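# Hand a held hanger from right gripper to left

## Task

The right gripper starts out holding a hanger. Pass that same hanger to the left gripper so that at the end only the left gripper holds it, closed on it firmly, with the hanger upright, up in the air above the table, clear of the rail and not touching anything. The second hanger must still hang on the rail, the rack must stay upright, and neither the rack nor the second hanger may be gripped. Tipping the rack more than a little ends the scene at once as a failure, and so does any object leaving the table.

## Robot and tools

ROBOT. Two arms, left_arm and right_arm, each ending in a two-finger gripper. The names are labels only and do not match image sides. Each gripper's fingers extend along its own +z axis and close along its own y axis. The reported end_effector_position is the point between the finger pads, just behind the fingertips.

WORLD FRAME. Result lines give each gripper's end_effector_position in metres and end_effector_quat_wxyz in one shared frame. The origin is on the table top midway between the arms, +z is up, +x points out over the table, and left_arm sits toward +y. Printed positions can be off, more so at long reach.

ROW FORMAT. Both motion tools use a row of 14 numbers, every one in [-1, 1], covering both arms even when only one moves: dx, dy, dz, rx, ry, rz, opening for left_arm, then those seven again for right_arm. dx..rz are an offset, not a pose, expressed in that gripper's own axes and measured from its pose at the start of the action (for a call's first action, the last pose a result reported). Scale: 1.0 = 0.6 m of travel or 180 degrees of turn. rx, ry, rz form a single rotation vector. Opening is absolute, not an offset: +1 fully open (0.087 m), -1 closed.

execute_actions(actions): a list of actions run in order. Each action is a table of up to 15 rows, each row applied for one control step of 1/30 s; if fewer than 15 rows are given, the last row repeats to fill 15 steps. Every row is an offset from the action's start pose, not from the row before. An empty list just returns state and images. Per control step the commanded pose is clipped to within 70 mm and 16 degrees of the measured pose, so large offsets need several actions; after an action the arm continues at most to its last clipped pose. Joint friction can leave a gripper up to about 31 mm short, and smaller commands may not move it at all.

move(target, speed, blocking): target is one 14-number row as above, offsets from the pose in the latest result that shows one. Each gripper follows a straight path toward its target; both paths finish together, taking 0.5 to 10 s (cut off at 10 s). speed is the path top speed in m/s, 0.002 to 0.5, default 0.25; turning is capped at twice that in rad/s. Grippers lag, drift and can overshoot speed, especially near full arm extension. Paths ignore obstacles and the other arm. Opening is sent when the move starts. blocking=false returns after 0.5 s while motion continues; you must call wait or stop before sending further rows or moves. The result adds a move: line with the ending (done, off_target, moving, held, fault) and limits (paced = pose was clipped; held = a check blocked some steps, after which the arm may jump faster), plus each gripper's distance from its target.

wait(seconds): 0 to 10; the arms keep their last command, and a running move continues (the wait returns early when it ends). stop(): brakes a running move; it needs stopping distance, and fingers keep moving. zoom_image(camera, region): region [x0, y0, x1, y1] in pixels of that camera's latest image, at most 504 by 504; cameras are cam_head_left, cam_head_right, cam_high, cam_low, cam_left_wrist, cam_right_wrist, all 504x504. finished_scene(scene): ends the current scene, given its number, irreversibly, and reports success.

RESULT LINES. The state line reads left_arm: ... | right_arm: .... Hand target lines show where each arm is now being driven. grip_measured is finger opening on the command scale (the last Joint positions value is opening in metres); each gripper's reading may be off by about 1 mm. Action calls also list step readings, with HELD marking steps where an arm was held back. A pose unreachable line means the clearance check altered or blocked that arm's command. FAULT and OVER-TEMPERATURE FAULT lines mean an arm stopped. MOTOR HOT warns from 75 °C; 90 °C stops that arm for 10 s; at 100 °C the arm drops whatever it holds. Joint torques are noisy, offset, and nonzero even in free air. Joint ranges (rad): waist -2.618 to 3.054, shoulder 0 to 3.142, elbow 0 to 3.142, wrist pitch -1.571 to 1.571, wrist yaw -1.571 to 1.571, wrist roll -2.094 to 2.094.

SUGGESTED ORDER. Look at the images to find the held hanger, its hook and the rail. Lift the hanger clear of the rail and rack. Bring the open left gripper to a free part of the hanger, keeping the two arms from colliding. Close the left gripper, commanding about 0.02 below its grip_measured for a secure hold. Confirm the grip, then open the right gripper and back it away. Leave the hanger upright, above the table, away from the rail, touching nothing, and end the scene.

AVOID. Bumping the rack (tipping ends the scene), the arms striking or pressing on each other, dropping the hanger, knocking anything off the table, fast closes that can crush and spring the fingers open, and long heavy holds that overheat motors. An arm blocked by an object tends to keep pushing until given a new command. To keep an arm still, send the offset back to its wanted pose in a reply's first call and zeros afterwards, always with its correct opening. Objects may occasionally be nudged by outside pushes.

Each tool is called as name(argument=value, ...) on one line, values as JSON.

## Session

execute_actions(actions=[])

Scene clock: 0.00 s.
left_arm: end_effector_position=(+0.3765, +0.2429, +0.3552) grip_measured=+1.000 end_effector_quat_wxyz=(+0.700, +0.024, +0.713, -0.025) | right_arm: end_effector_position=(+0.3075, +0.0547, +0.3749) grip_measured=-0.847 end_effector_quat_wxyz=(+0.662, -0.176, +0.710, +0.161)
Joint positions: left_arm=[-0.005  1.063  1.051 -0.006 -0.012 -0.002  0.087] | right_arm=[ 0.946  1.401  1.404 -0.082  0.45   0.03   0.007]
Joint velocities: left_arm=[-0.007 -0.017  0.007 -0.022  0.022 -0.037  0.   ] | right_arm=[-0.012 -0.002 -0.027 -0.037  0.007 -0.051  0.001]
Joint torques (N m, as the arm reports them, + toward a larger angle): no reading
Hand target (left_arm): +0.376, +0.243, +0.355; +0.700, +0.024, +0.713, -0.025
Hand target (right_arm): +0.308, +0.055, +0.376; +0.663, -0.175, +0.709, +0.162
camera_calibration (this result's frames):
cam_right_wrist: T_world_to_cam=[[0.472534, -0.881084, 0.0200501, -0.108631], [-0.714036, -0.396081, -0.577297, 0.475092], [0.516589, 0.258476, -0.816288, 0.268038], [0, 0, 0, 1]] pos_world=[0.252099, 0.0231805, 0.495243]

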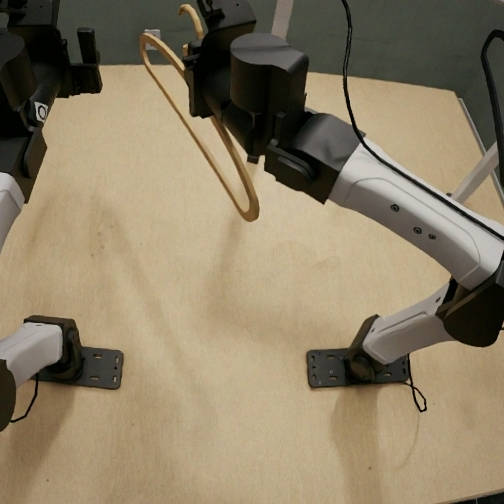

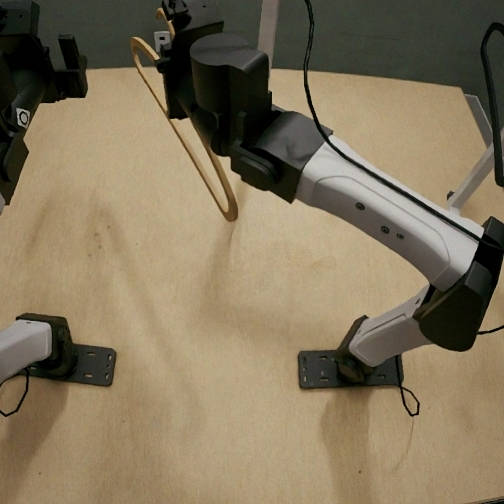

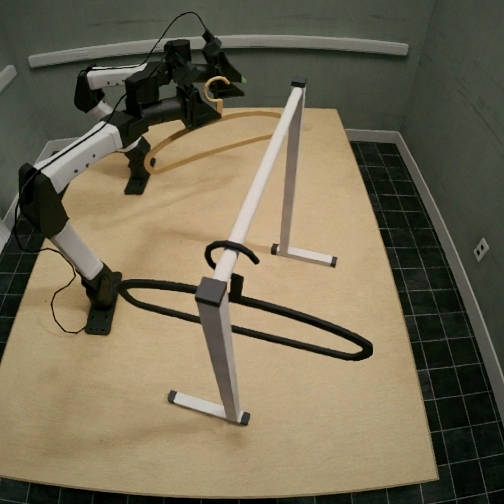

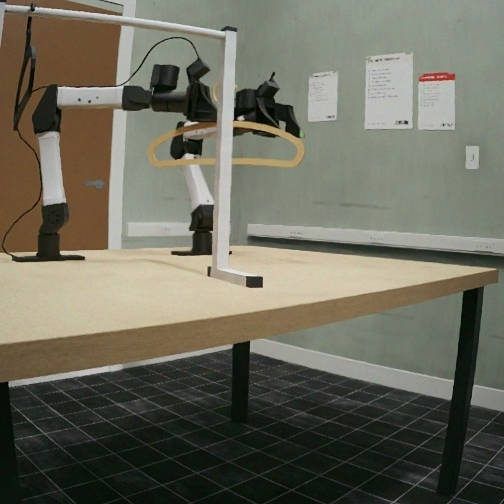

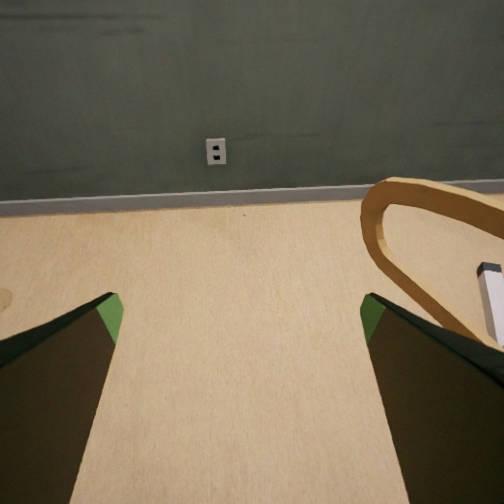

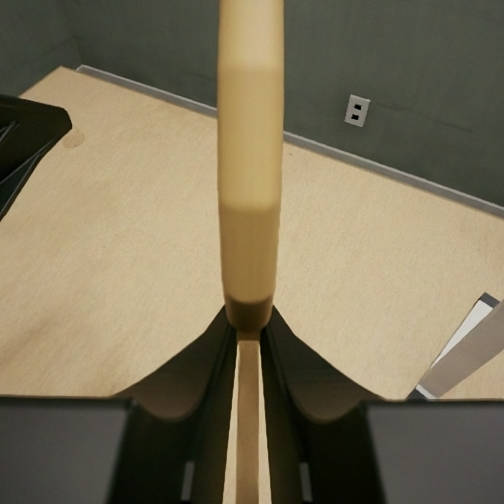

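move(target=[-0.19,0.08,-0.22,0.2,0,0,1, 0.02,-0.021,-0.157,-0.38,0,0,-0.9], speed=0.2)

move(target=[0,-0.22,0.15,0.27,0,0,1, 0,0,0,0,0,0,-0.9], speed=0.2)

Scene clock: 12.23 s.
left_arm: end_effector_position=(+0.2484, +0.3009, +0.4700) grip_measured=+1.000 end_effector_quat_wxyz=(+0.664, +0.235, +0.666, -0.245) | right_arm: end_effector_position=(+0.2217, -0.0003, +0.3662) grip_measured=-0.847 end_effector_quat_wxyz=(-0.451, +0.513, -0.500, -0.532)
Joint positions: left_arm=[ 0.934  1.149  1.558 -0.346  1.55  -0.078  0.087] | right_arm=[ 0.336  1.322  1.287 -0.079 -1.342 -0.043  0.007]
Joint velocities: left_arm=[-0.012 -0.007  0.007  0.037  0.022  0.081  0.   ] | right_arm=[ 0.012 -0.002 -0.002  0.051  0.007 -0.051 -0.   ]
Joint torques (N m, as the arm reports them, + toward a larger angle): left_arm=[ 1.03 -0.83  6.51  1.62 -0.04 -0.02] | right_arm=[-0.12 -3.81  8.37  1.94 -0.09 -0.15]
Hand target (left_arm): +0.250, +0.305, +0.473; +0.663, +0.234, +0.667, -0.247
Hand target (right_arm): +0.227, -0.000, +0.369; -0.454, +0.518, -0.492, -0.532
Off the commanded pose (left_arm): 0.002 m, 1 deg.
Off the commanded pose (right_arm): 0.008 m, 1 deg.
joint sent to its limit (left arm) — the command would take joint 5 (wrist yaw) past its upper limit, so that joint was sent only as far as its limit.
move: done
camera_calibration (this result's frames):
cam_left_wrist: T_world_to_cam=[[-0.646126, -0.76323, 0.000719377, 0.383978], [-0.577795, 0.488527, -0.65383, 0.328442], [0.498671, -0.422872, -0.756641, 0.495942], [0, 0, 0, 1]] pos_world=[0.190559, 0.342331, 0.589719]
cam_right_wrist: T_world_to_cam=[[0.993329, 0.102832, -0.0521731, -0.205115], [0.0494573, -0.788667, -0.612828, 0.230616], [-0.104166, 0.60616, -0.788492, 0.446998], [0, 0, 0, 1]] pos_world=[0.238903, -0.0679805, 0.483081]

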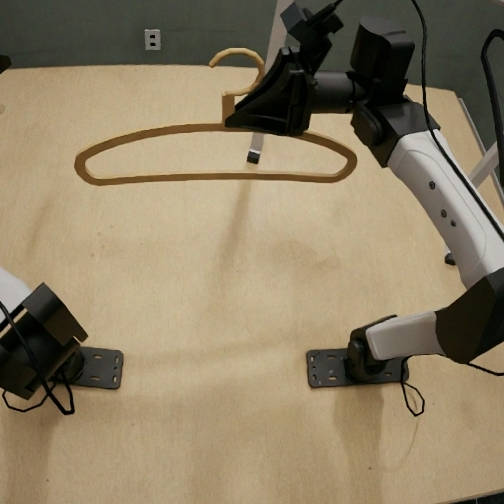

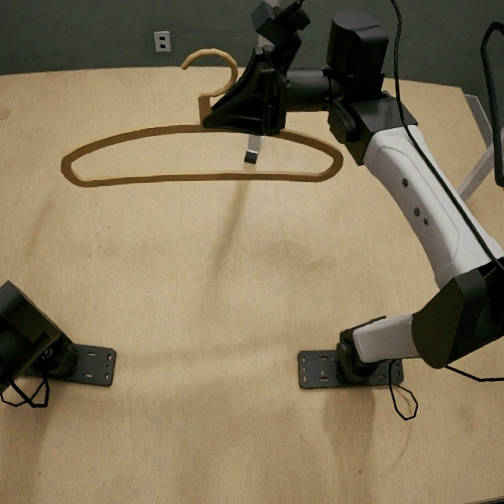

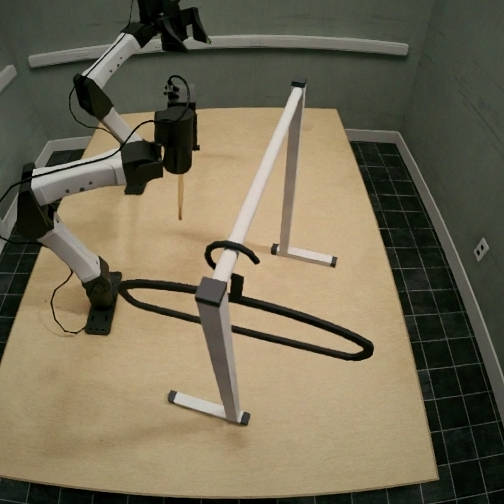

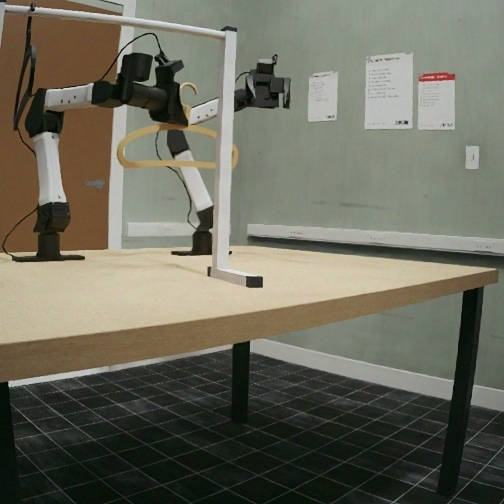

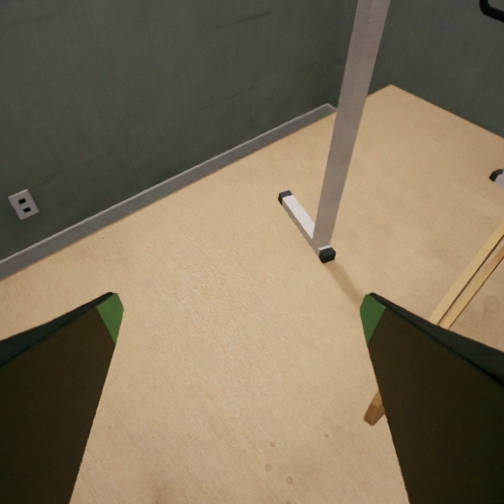

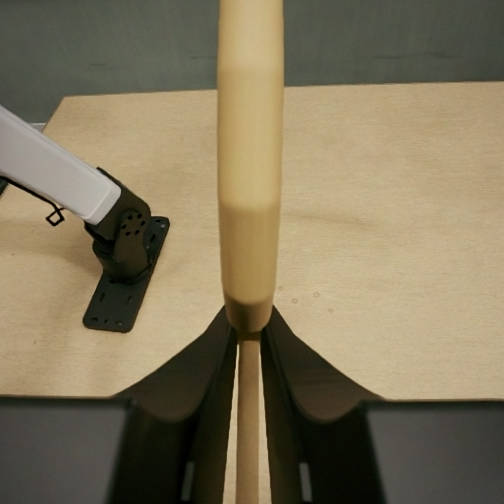

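Scene clock: 14.70 s.
left_arm: end_effector_position=(+0.2311, +0.1387, +0.4660) grip_measured=+1.000 end_effector_quat_wxyz=(+0.542, +0.439, +0.554, -0.455) | right_arm: end_effector_position=(+0.2216, -0.0003, +0.3662) grip_measured=-0.847 end_effector_quat_wxyz=(-0.451, +0.513, -0.499, -0.532)
Joint positions: left_arm=[ 0.262  1.213  1.576 -0.314  1.554 -0.078  0.087] | right_arm=[ 0.336  1.322  1.287 -0.079 -1.342 -0.043  0.007]
Joint velocities: left_arm=[-0.002 -0.012  0.002  0.022 -0.037 -0.007  0.   ] | right_arm=[ 0.007  0.007 -0.007 -0.081 -0.066 -0.022 -0.002]
Joint torques (N m, as the arm reports them, + toward a larger angle): left_arm=[-0.7  -1.44  6.68  1.68  0.01  0.02] | right_arm=[ 0.4  -5.37  6.89  1.82  0.   -0.12]
Hand target (left_arm): +0.234, +0.137, +0.469; +0.541, +0.446, +0.548, -0.455
Hand target (right_arm): +0.222, -0.000, +0.366; -0.451, +0.513, -0.499, -0.532
Off the commanded pose (left_arm): 0.007 m, 10 deg.
Off the commanded pose (right_arm): 0.000 m, 0 deg.
joint sent to its limit (left arm) — the command would take joint 5 (wrist yaw) past its upper limit, so that joint was sent only as far as its limit.
move: off_target (left_arm)
camera_calibration (this result's frames):
cam_left_wrist: T_world_to_cam=[[-0.981459, -0.191128, 0.0144494, 0.240742], [-0.153943, 0.741105, -0.653502, 0.261949], [0.114194, -0.64361, -0.756786, 0.552464], [0, 0, 0, 1]] pos_world=[0.213516, 0.207453, 0.585802]
cam_right_wrist: T_world_to_cam=[[0.993308, 0.103223, -0.0518017, -0.205195], [0.0499881, -0.7886, -0.612871, 0.230518], [-0.104113, 0.606181, -0.788483, 0.446985], [0, 0, 0, 1]] pos_world=[0.238836, -0.0679869, 0.483089]

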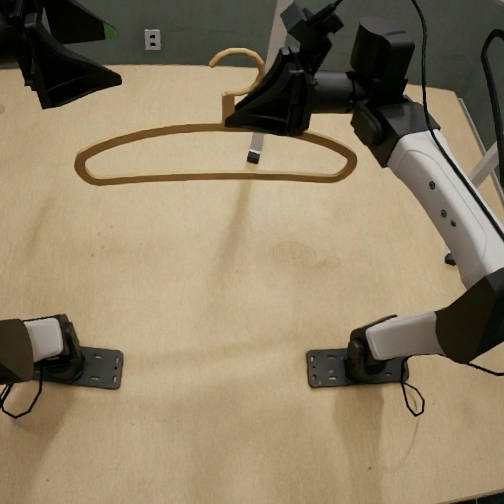

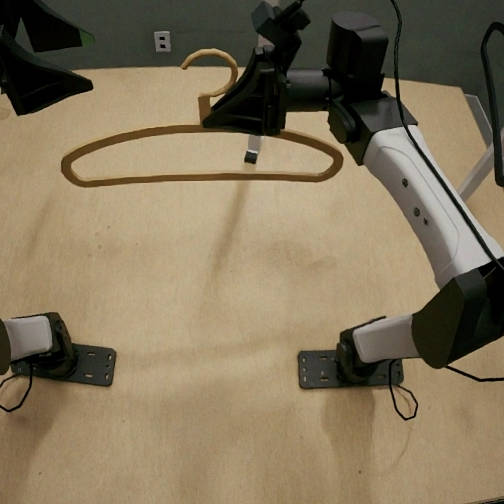

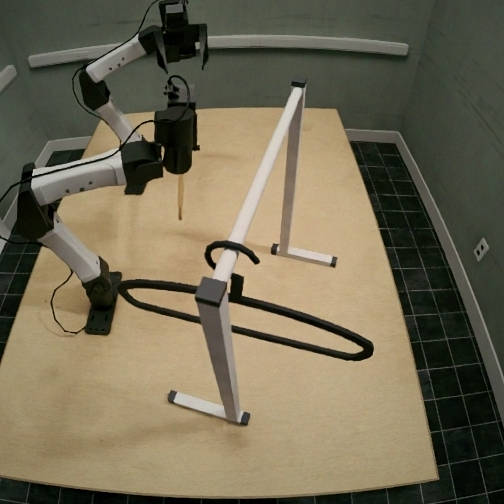

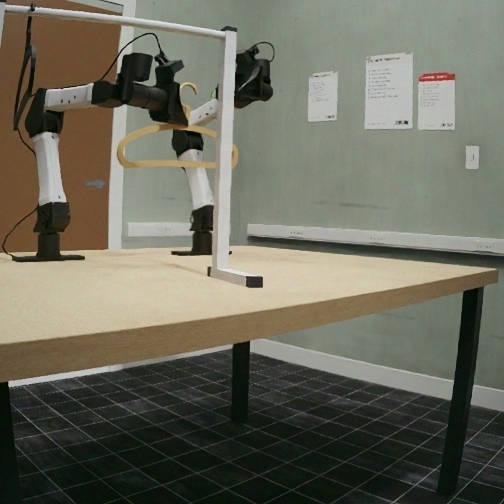

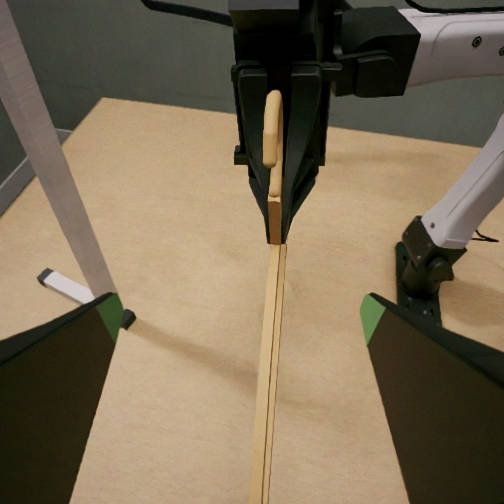

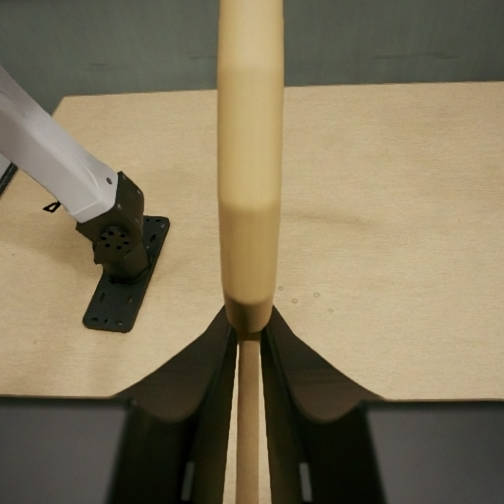

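move(target=[0.183,-0.038,0.132,0.03,0.16,0,0.3, 0,0,0,0,0,0,-0.9], speed=0.1)

Scene clock: 24.33 s.
left_arm: end_effector_position=(+0.2183, +0.0572, +0.3566) grip_measured=+0.300 end_effector_quat_wxyz=(+0.371, +0.570, +0.645, -0.349) | right_arm: end_effector_position=(+0.2216, -0.0003, +0.3662) grip_measured=-0.847 end_effector_quat_wxyz=(-0.451, +0.513, -0.499, -0.532)
Joint positions: left_arm=[-0.286  1.454  1.899 -1.34   0.906  0.746  0.057] | right_arm=[ 0.336  1.322  1.287 -0.079 -1.342 -0.043  0.007]
Joint velocities: left_arm=[-0.022 -0.012  0.007 -0.037 -0.037 -0.022 -0.   ] | right_arm=[-0.017  0.002 -0.002  0.007  0.007  0.037  0.   ]
Joint torques (N m, as the arm reports them, + toward a larger angle): left_arm=[-0.67 -3.43  6.21  1.53  0.22 -0.06] | right_arm=[ 0.39 -5.36  6.9   1.82  0.   -0.12]
Hand target (left_arm): +0.220, +0.055, +0.354; +0.361, +0.569, +0.651, -0.350
Hand target (right_arm): +0.222, -0.000, +0.366; -0.451, +0.513, -0.499, -0.532
Off the commanded pose (left_arm): 0.004 m, 1 deg.
Off the commanded pose (right_arm): 0.000 m, 0 deg.
move: done
camera_calibration (this result's frames):
cam_left_wrist: T_world_to_cam=[[-0.995596, -0.0919274, 0.0184035, 0.210219], [-0.0937441, 0.973692, -0.207691, 0.0634138], [0.00117316, -0.208501, -0.978021, 0.497361], [0, 0, 0, 1]] pos_world=[0.214654, 0.0612797, 0.495731]
cam_right_wrist: T_world_to_cam=[[0.993308, 0.103223, -0.0518017, -0.205195], [0.0499881, -0.7886, -0.612871, 0.230518], [-0.104113, 0.606181, -0.788483, 0.446985], [0, 0, 0, 1]] pos_world=[0.238836, -0.0679869, 0.483089]

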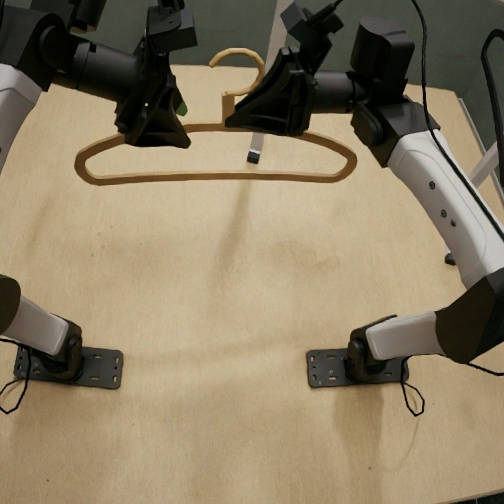

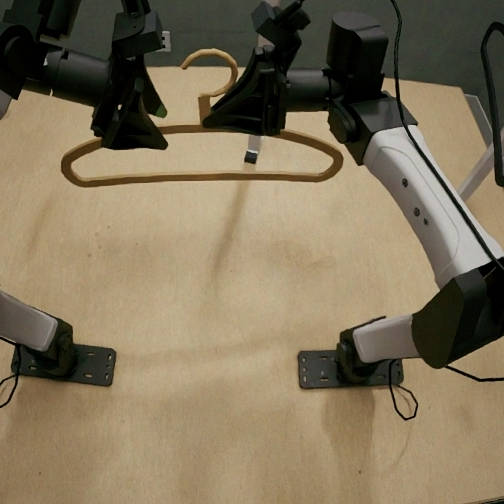

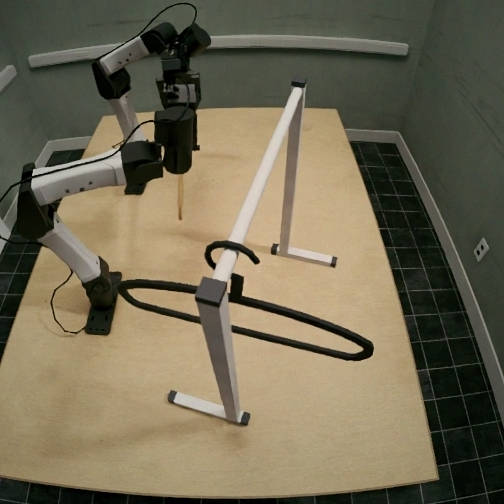

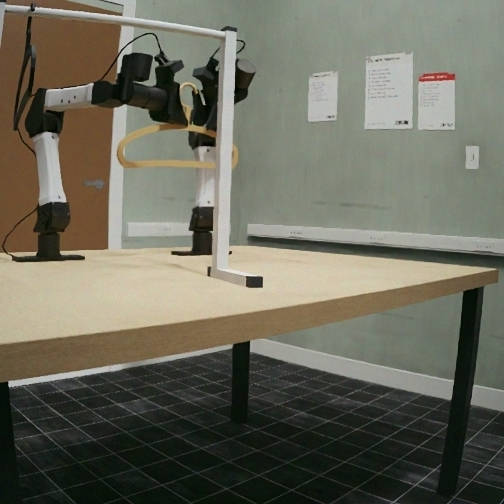

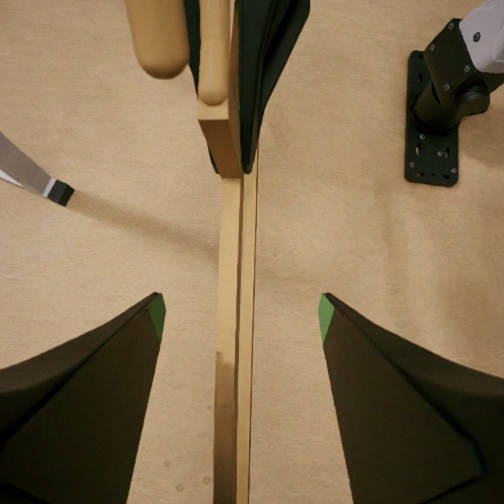

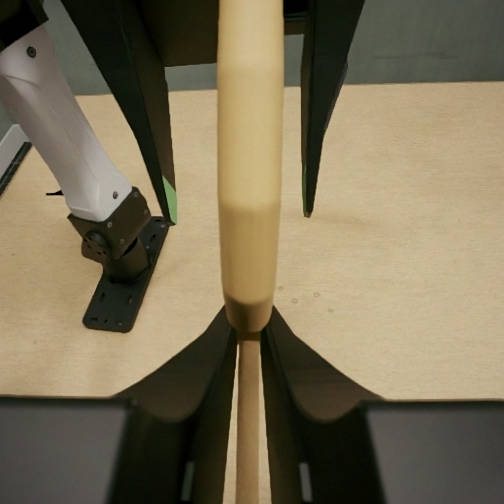

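Down 2.6 cm and +4 mm x.

move(target=[0.037,0.008,0.024,0,0,0,-0.3, 0,0,0,0,0,0,-0.9], speed=0.05)

zoom_image(camera="cam_head_left", region=[80,40,280,190])

Scene clock: 29.80 s.
left_arm: end_effector_position=(+0.2262, +0.0546, +0.3329) grip_measured=-0.300 end_effector_quat_wxyz=(+0.371, +0.570, +0.645, -0.348) | right_arm: end_effector_position=(+0.2216, -0.0003, +0.3662) grip_measured=-0.847 end_effector_quat_wxyz=(-0.451, +0.513, -0.499, -0.532)
Joint positions: left_arm=[-0.286  1.422  1.757 -1.23   0.903  0.746  0.031] | right_arm=[ 0.336  1.322  1.287 -0.079 -1.342 -0.043  0.007]
Joint velocities: left_arm=[-0.012 -0.002  0.012 -0.022 -0.022 -0.022 -0.001] | right_arm=[-0.002 -0.017  0.007 -0.007 -0.022 -0.022 -0.001]
Joint torques (N m, as the arm reports them, + toward a larger angle): left_arm=[ 0.07 -6.31  3.71  1.75  0.33  0.02] | right_arm=[ 0.39 -5.37  6.89  1.83  0.   -0.12]
Hand target (left_arm): +0.223, +0.055, +0.330; +0.371, +0.570, +0.645, -0.349
Hand target (right_arm): +0.222, -0.000, +0.366; -0.451, +0.513, -0.499, -0.532
Off the commanded pose (left_arm): 0.005 m, 0 deg.
Off the commanded pose (right_arm): 0.000 m, 0 deg.
move: done
camera_calibration (this result's frames):
cam_left_wrist: T_world_to_cam=[[-0.995437, -0.0938053, 0.017478, 0.218631], [-0.0953918, 0.973885, -0.206029, 0.0615966], [0.00230504, -0.206756, -0.97839, 0.4734], [0, 0, 0, 1]] pos_world=[0.222418, 0.0583991, 0.472039]
cam_right_wrist: T_world_to_cam=[[0.993308, 0.103223, -0.0518017, -0.205195], [0.0499881, -0.7886, -0.612871, 0.230518], [-0.104113, 0.606181, -0.788483, 0.446985], [0, 0, 0, 1]] pos_world=[0.238836, -0.0679869, 0.483089]

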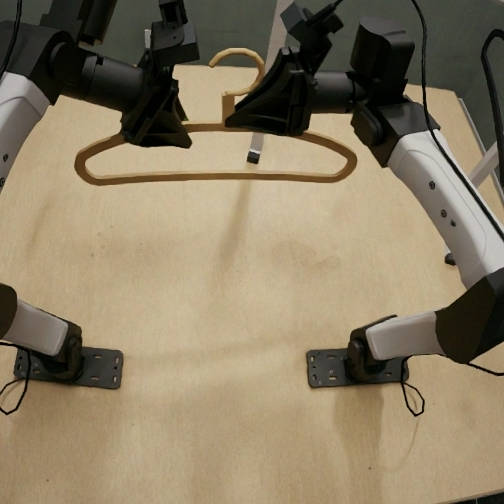

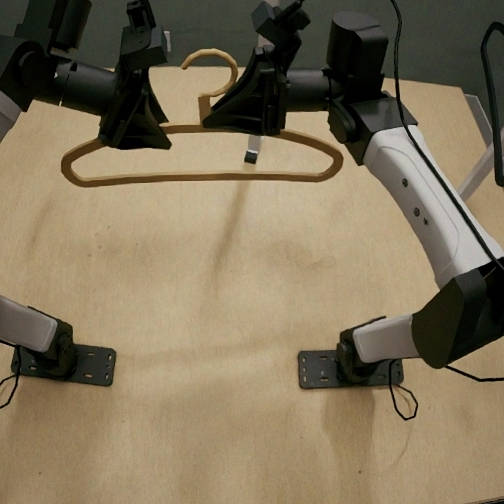

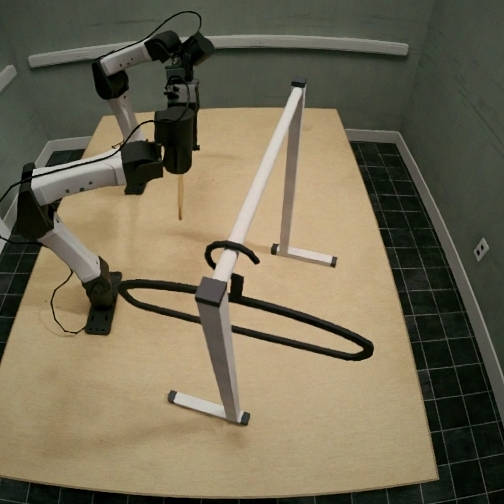

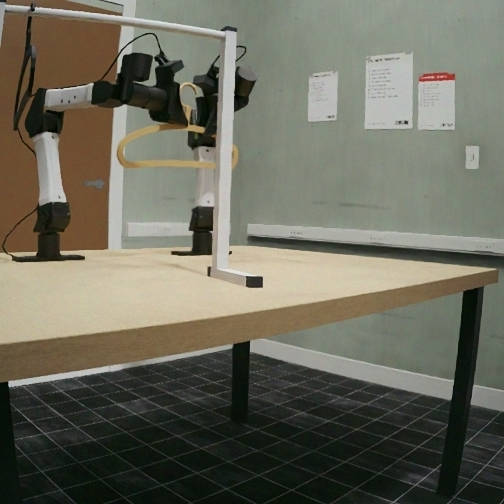

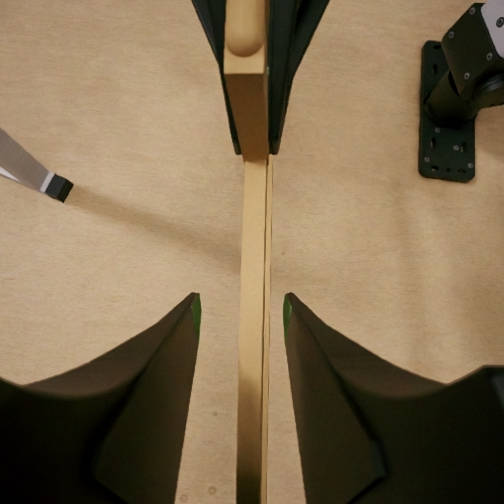

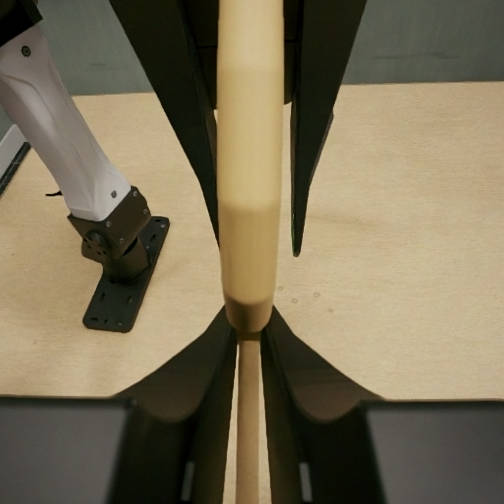

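Region (80, 40, 280, 190) of cam_head_left's 504x504 image, scaled by 2.520, with more detail than that image has; it fills the top 378 rows of this view, and the rest is white.

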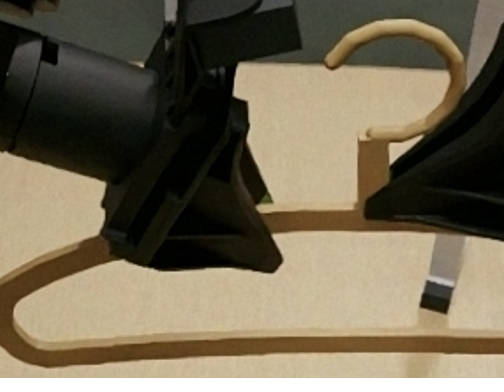

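A little deeper, then close.

execute_actions(actions=[[[0.012,-0.008,0.006,0,0,0,-0.5,0,0,0,0,0,0,-0.9]],[[0,0,0,0,0,0,-0.75,0,0,0,0,0,0,-0.9]],[[0,0,0,0,0,0,-0.91,0,0,0,0,0,0,-0.9]],[[0,0,0,0,0,0,-0.91,0,0,0,0,0,0,-0.9]]])

zoom_image(camera="cam_head_left", region=[80,40,280,190])

Scene clock: 38.07 s.
left_arm: end_effector_position=(+0.2247, +0.0543, +0.3284) grip_measured=-0.869 end_effector_quat_wxyz=(+0.372, +0.569, +0.645, -0.350) | right_arm: end_effector_position=(+0.2238, -0.0001, +0.3662) grip_measured=-0.847 end_effector_quat_wxyz=(-0.457, +0.514, -0.499, -0.527)
Joint positions: left_arm=[-0.286  1.405  1.719 -1.204  0.909  0.741  0.006] | right_arm=[ 0.336  1.322  1.287 -0.077 -1.333 -0.052  0.007]
Joint velocities: left_arm=[-0.007 -0.017 -0.017 -0.007 -0.007  0.007  0.   ] | right_arm=[ 0.002 -0.007 -0.022  0.066  0.022  0.007  0.   ]
Joint torques (N m, as the arm reports them, + toward a larger angle): left_arm=[ 0.18 -5.    5.59  1.68  0.32  0.01] | right_arm=[ 0.4  -5.36  6.91  1.83  0.   -0.08]
Hand target (left_arm): +0.225, +0.054, +0.328; +0.372, +0.569, +0.645, -0.350
Hand target (right_arm): +0.224, -0.000, +0.366; -0.456, +0.513, -0.500, -0.528
Off the commanded pose (left_arm): 0.000 m, 0 deg.
Off the commanded pose (right_arm): 0.000 m, 0 deg.
Step readings (end_effector_position; steps 1 to 15: 1st action; 16 to 30: 2nd action; 31 to 45: 3rd action; 46 to 60: 4th action):
0: left_arm (+0.2265, +0.0545, +0.3333) | right_arm (+0.2216, -0.0003, +0.3662)
1: left_arm (+0.2269, +0.0543, +0.3326) | right_arm (+0.2216, -0.0003, +0.3662)
2: left_arm (+0.2261, +0.0546, +0.3311) | right_arm (+0.2216, -0.0003, +0.3662)
4: left_arm (+0.2247, +0.0552, +0.3284) | right_arm (+0.2216, -0.0003, +0.3662)
8: left_arm (+0.2252, +0.0549, +0.3277) | right_arm (+0.2216, -0.0003, +0.3662)
15: left_arm (+0.2262, +0.0545, +0.3284) | right_arm (+0.2216, -0.0003, +0.3662)
16: left_arm (+0.2262, +0.0545, +0.3284) | right_arm (+0.2216, -0.0003, +0.3662)
17: left_arm (+0.2260, +0.0545, +0.3284) | right_arm (+0.2219, -0.0003, +0.3661)
19: left_arm (+0.2260, +0.0545, +0.3284) | right_arm (+0.2224, -0.0003, +0.3661)
23: left_arm (+0.2260, +0.0545, +0.3284) | right_arm (+0.2225, -0.0003, +0.3661)
30: left_arm (+0.2260, +0.0545, +0.3284) | right_arm (+0.2225, -0.0003, +0.3661)
31: left_arm (+0.2256, +0.0544, +0.3285) | right_arm (+0.2230, -0.0002, +0.3661)
32: left_arm (+0.2248, +0.0543, +0.3284) | right_arm (+0.2237, -0.0002, +0.3661)
34: left_arm (+0.2247, +0.0543, +0.3284) | right_arm (+0.2236, -0.0002, +0.3662)
38: left_arm (+0.2247, +0.0543, +0.3284) | right_arm (+0.2237, -0.0002, +0.3662)
45: left_arm (+0.2247, +0.0543, +0.3284) | right_arm (+0.2237, -0.0002, +0.3662)
46: left_arm (+0.2247, +0.0543, +0.3284) | right_arm (+0.2237, -0.0002, +0.3662)
47: left_arm (+0.2247, +0.0543, +0.3284) | right_arm (+0.2237, -0.0002, +0.3662)
49: left_arm (+0.2247, +0.0543, +0.3284) | right_arm (+0.2238, -0.0001, +0.3662)
53: left_arm (+0.2247, +0.0543, +0.3284) | right_arm (+0.2238, -0.0001, +0.3662)
60: end_effector_position above
camera_calibration (this result's frames):
cam_left_wrist: T_world_to_cam=[[-0.995501, -0.092558, 0.0202432, 0.216279], [-0.0947457, 0.972851, -0.211152, 0.0623984], [-0.000149805, -0.21212, -0.977244, 0.469381], [0, 0, 0, 1]] pos_world=[0.221288, 0.058879, 0.467497]
cam_right_wrist: T_world_to_cam=[[0.994754, 0.0940723, -0.0401812, -0.211933], [0.0498476, -0.788785, -0.612644, 0.230515], [-0.0893272, 0.607427, -0.789337, 0.444097], [0, 0, 0, 1]] pos_world=[0.239, -0.0679927, 0.48325]

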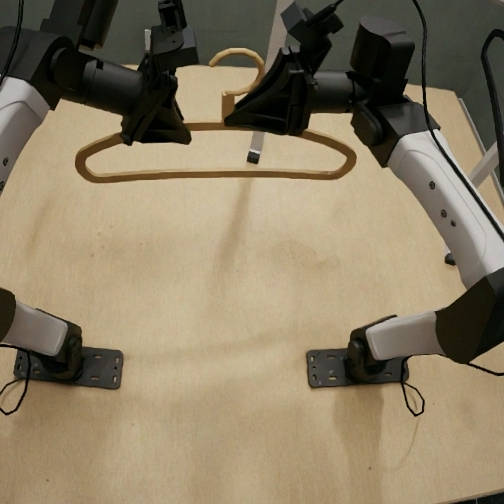

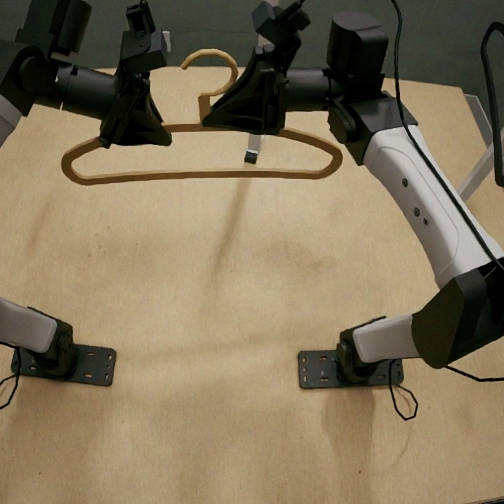

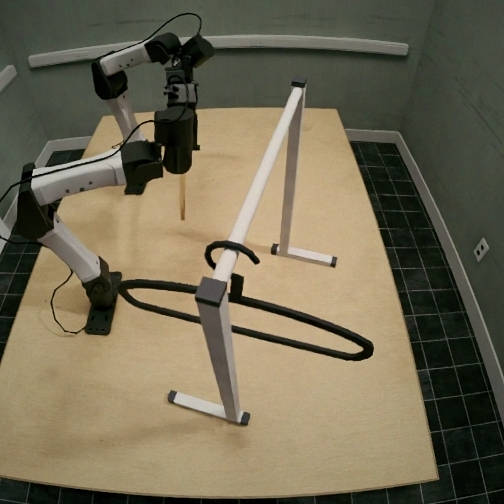

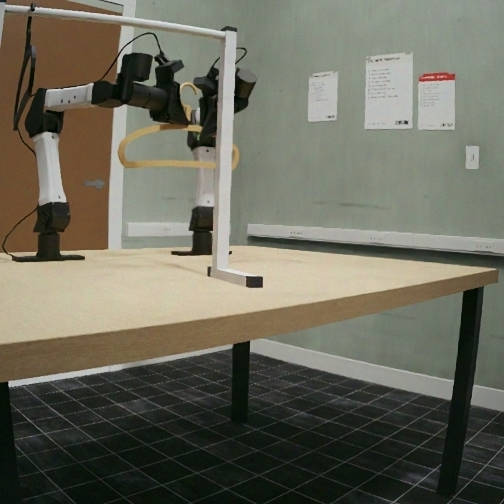

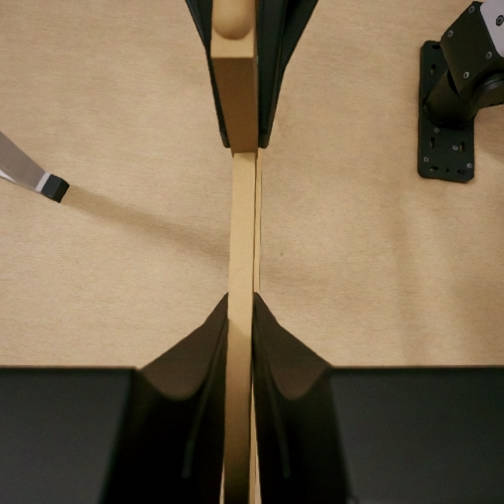

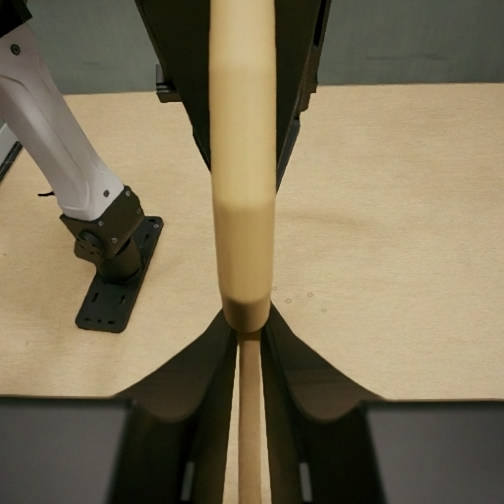

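Region (80, 40, 280, 190) of cam_head_left's 504x504 image, scaled by 2.520, with more detail than that image has; it fills the top 378 rows of this view, and the rest is white.

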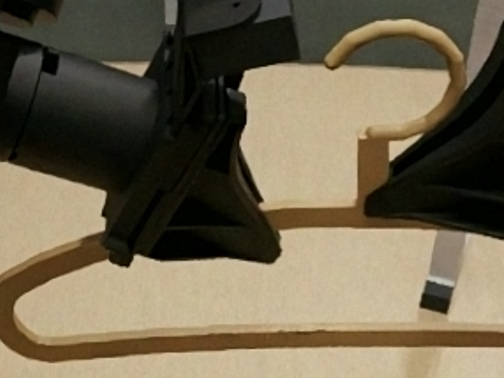

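execute_actions(actions=[[[0,0,0,0,0,0,-0.91,0,0,0,0,0,0,-0.2]],[[0,0,0,0,0,0,-0.91,0,0,0,0,0,0,0.3]]])

move(target=[0.05,-0.02,-0.09,0,0,0,-0.91, -0.11,0,-0.16,0,0,0,0.3], speed=0.1)

Scene clock: 43.73 s.
left_arm: end_effector_position=(+0.2258, +0.0554, +0.3273) grip_measured=-0.873 end_effector_quat_wxyz=(+0.371, +0.569, +0.648, -0.346) | right_arm: end_effector_position=(+0.2238, -0.0001, +0.3662) grip_measured=+0.300 end_effector_quat_wxyz=(-0.457, +0.514, -0.499, -0.527)
Joint positions: left_arm=[-0.286  1.405  1.719 -1.206  0.898  0.741  0.006] | right_arm=[ 0.336  1.322  1.287 -0.077 -1.333 -0.053  0.057]
Joint velocities: left_arm=[ 0.002  0.002 -0.007  0.022  0.081  0.022  0.001] | right_arm=[ 0.007  0.002 -0.012 -0.007  0.022 -0.037 -0.   ]
Joint torques (N m, as the arm reports them, + toward a larger angle): left_arm=[ 0.14 -4.94  5.55  1.71  0.33  0.  ] | right_arm=[ 0.39 -5.35  6.9   1.83  0.   -0.11]
Hand target (left_arm): +0.225, +0.055, +0.328; +0.371, +0.569, +0.646, -0.348
Hand target (right_arm): +0.224, -0.000, +0.366; -0.457, +0.514, -0.499, -0.527
Off the commanded pose (left_arm): 0.001 m, 0 deg.
Off the commanded pose (right_arm): 0.000 m, 0 deg.
Step readings (end_effector_position; steps 1 to 15: 1st action; 16 to 30: 2nd action):
0: left_arm (+0.2247, +0.0543, +0.3284) | right_arm (+0.2238, -0.0001, +0.3662)
1: left_arm (+0.2247, +0.0543, +0.3284) | right_arm (+0.2238, -0.0001, +0.3662)
2: left_arm (+0.2248, +0.0544, +0.3282) | right_arm (+0.2238, -0.0001, +0.3662)
4: left_arm (+0.2251, +0.0547, +0.3280) | right_arm (+0.2238, -0.0001, +0.3662)
8: left_arm (+0.2252, +0.0549, +0.3278) | right_arm (+0.2238, -0.0001, +0.3662)
15: left_arm (+0.2252, +0.0549, +0.3278) | right_arm (+0.2238, -0.0001, +0.3662)
16: left_arm (+0.2253, +0.0550, +0.3277) | right_arm (+0.2238, -0.0001, +0.3662)
17: left_arm (+0.2254, +0.0551, +0.3276) | right_arm (+0.2238, -0.0001, +0.3662)
19: left_arm (+0.2256, +0.0552, +0.3274) | right_arm (+0.2238, -0.0001, +0.3662)
23: left_arm (+0.2257, +0.0553, +0.3273) | right_arm (+0.2238, -0.0001, +0.3662)
30: end_effector_position above
camera_calibration (this result's frames):
cam_left_wrist: T_world_to_cam=[[-0.994893, -0.0993873, 0.0175858, 0.218568], [-0.100884, 0.97389, -0.203375, 0.0599843], [0.00308631, -0.204111, -0.978943, 0.467898], [0, 0, 0, 1]] pos_world=[0.222059, 0.0588081, 0.466401]
cam_right_wrist: T_world_to_cam=[[0.994768, 0.0940837, -0.0398002, -0.212091], [0.0500883, -0.788765, -0.612651, 0.230463], [-0.0890334, 0.607452, -0.789351, 0.444036], [0, 0, 0, 1]] pos_world=[0.238972, -0.067995, 0.483252]

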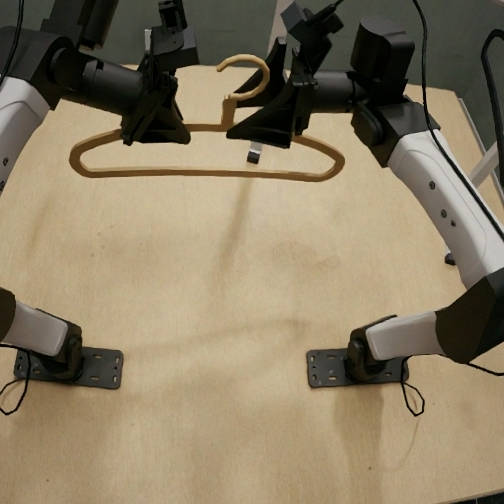

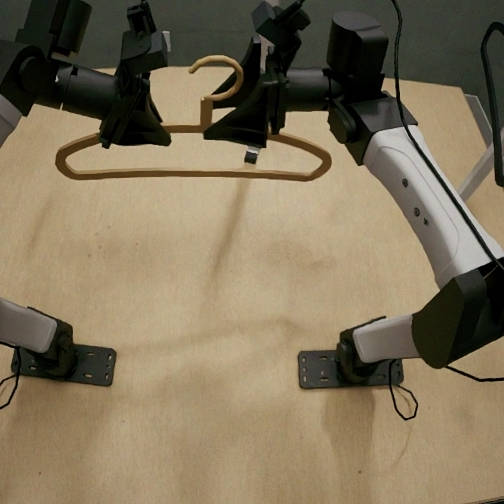

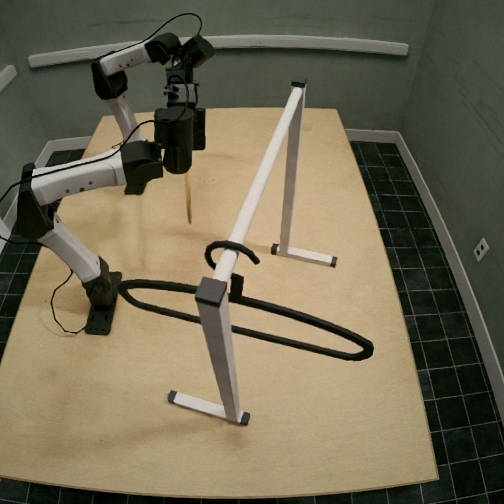

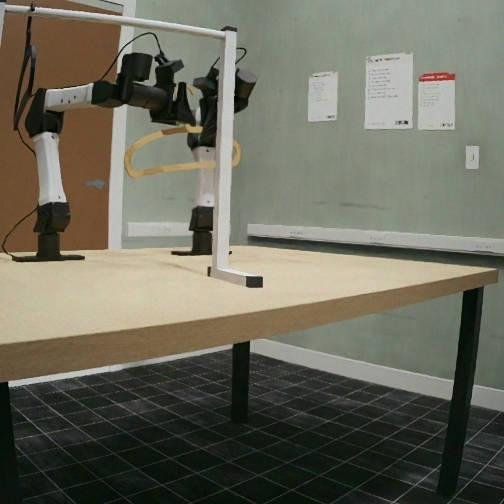

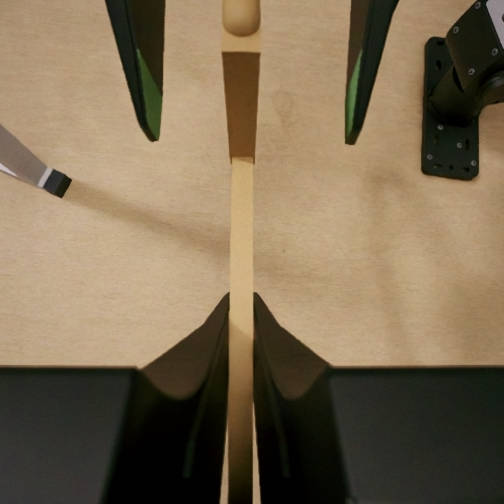

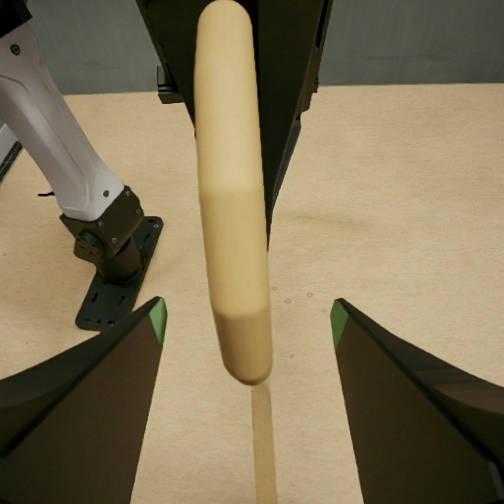

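Scene clock: 45.43 s.
left_arm: end_effector_position=(+0.2075, +0.1168, +0.3138) grip_measured=-0.873 end_effector_quat_wxyz=(+0.353, +0.565, +0.659, -0.350) | right_arm: end_effector_position=(+0.2380, -0.0904, +0.4310) grip_measured=+0.300 end_effector_quat_wxyz=(+0.493, -0.484, +0.515, +0.507)
Joint positions: left_arm=[-0.046  1.392  1.719 -1.566  1.005  1.112  0.006] | right_arm=[-0.006  1.322  1.521 -0.255 -1.573 -0.009  0.057]
Joint velocities: left_arm=[ 0.002 -0.007  0.002 -0.007  0.007  0.022 -0.001] | right_arm=[ 0.012 -0.012 -0.002 -0.066  0.037  0.022 -0.   ]
Joint torques (N m, as the arm reports them, + toward a larger angle): left_arm=[ 1.14 -4.95  7.44  0.98  0.6   0.04] | right_arm=[-0.15 -4.58  7.3   1.48 -0.06 -0.03]
Hand target (left_arm): +0.206, +0.116, +0.327; +0.371, +0.568, +0.647, -0.347
Hand target (right_arm): +0.236, -0.092, +0.434; +0.490, -0.483, +0.516, +0.511
Off the commanded pose (left_arm): 0.014 m, 3 deg.
Off the commanded pose (right_arm): 0.005 m, 6 deg.
joint sent to its limit (left arm) — the command would take joint 4 (wrist pitch) past its lower limit, so that joint was sent only as far as its limit.
joint sent to its limit (right arm) — the command would take joint 5 (wrist yaw) past its lower limit, so that joint was sent only as far as its limit.
move: off_target (left_arm, right_arm)
camera_calibration (this result's frames):
cam_left_wrist: T_world_to_cam=[[-0.993294, -0.101809, 0.0547885, 0.194995], [-0.110044, 0.977863, -0.177971, -0.0108748], [-0.0354566, -0.182807, -0.982509, 0.473961], [0, 0, 0, 1]] pos_world=[0.209296, 0.11713, 0.453053]
cam_right_wrist: T_world_to_cam=[[0.99954, -0.00757213, -0.029375, -0.229974], [-0.0244787, -0.773268, -0.633606, 0.226459], [-0.017917, 0.634034, -0.773098, 0.529769], [0, 0, 0, 1]] pos_world=[0.244903, -0.16252, 0.546294]

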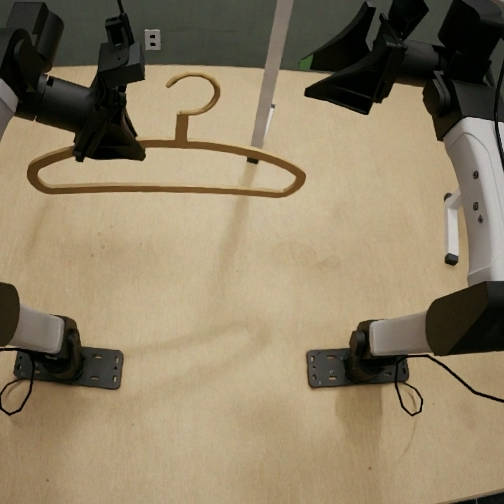

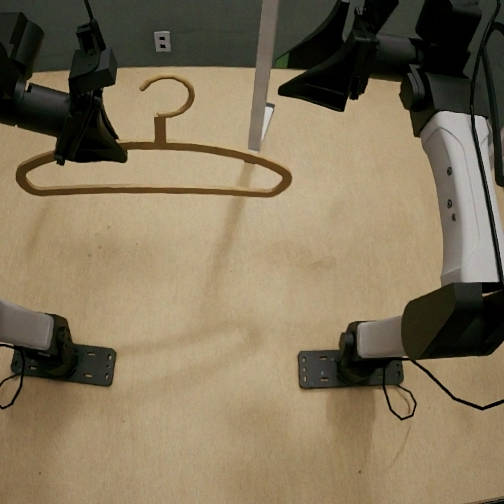

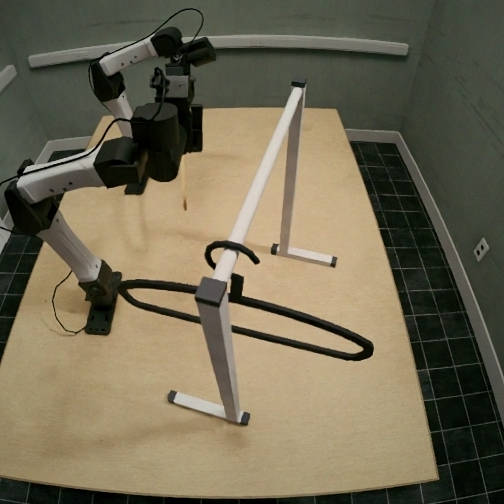

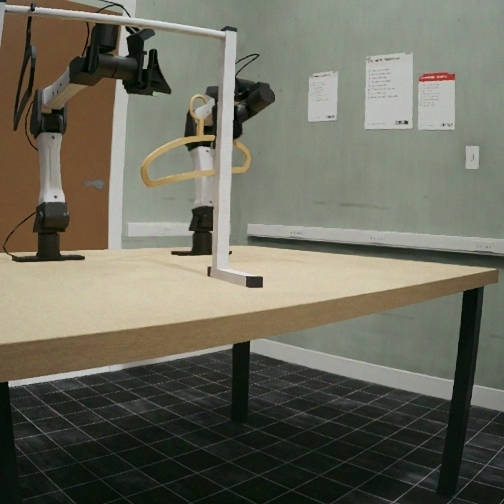

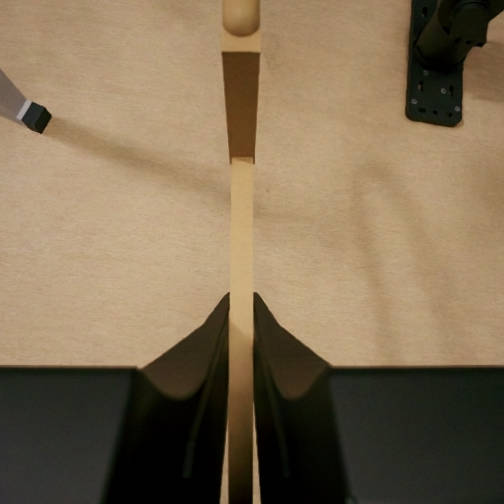

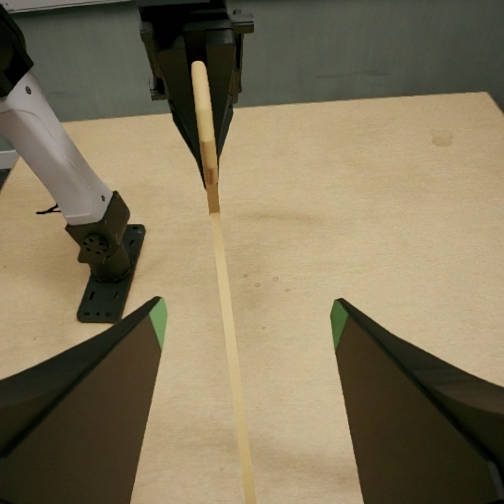

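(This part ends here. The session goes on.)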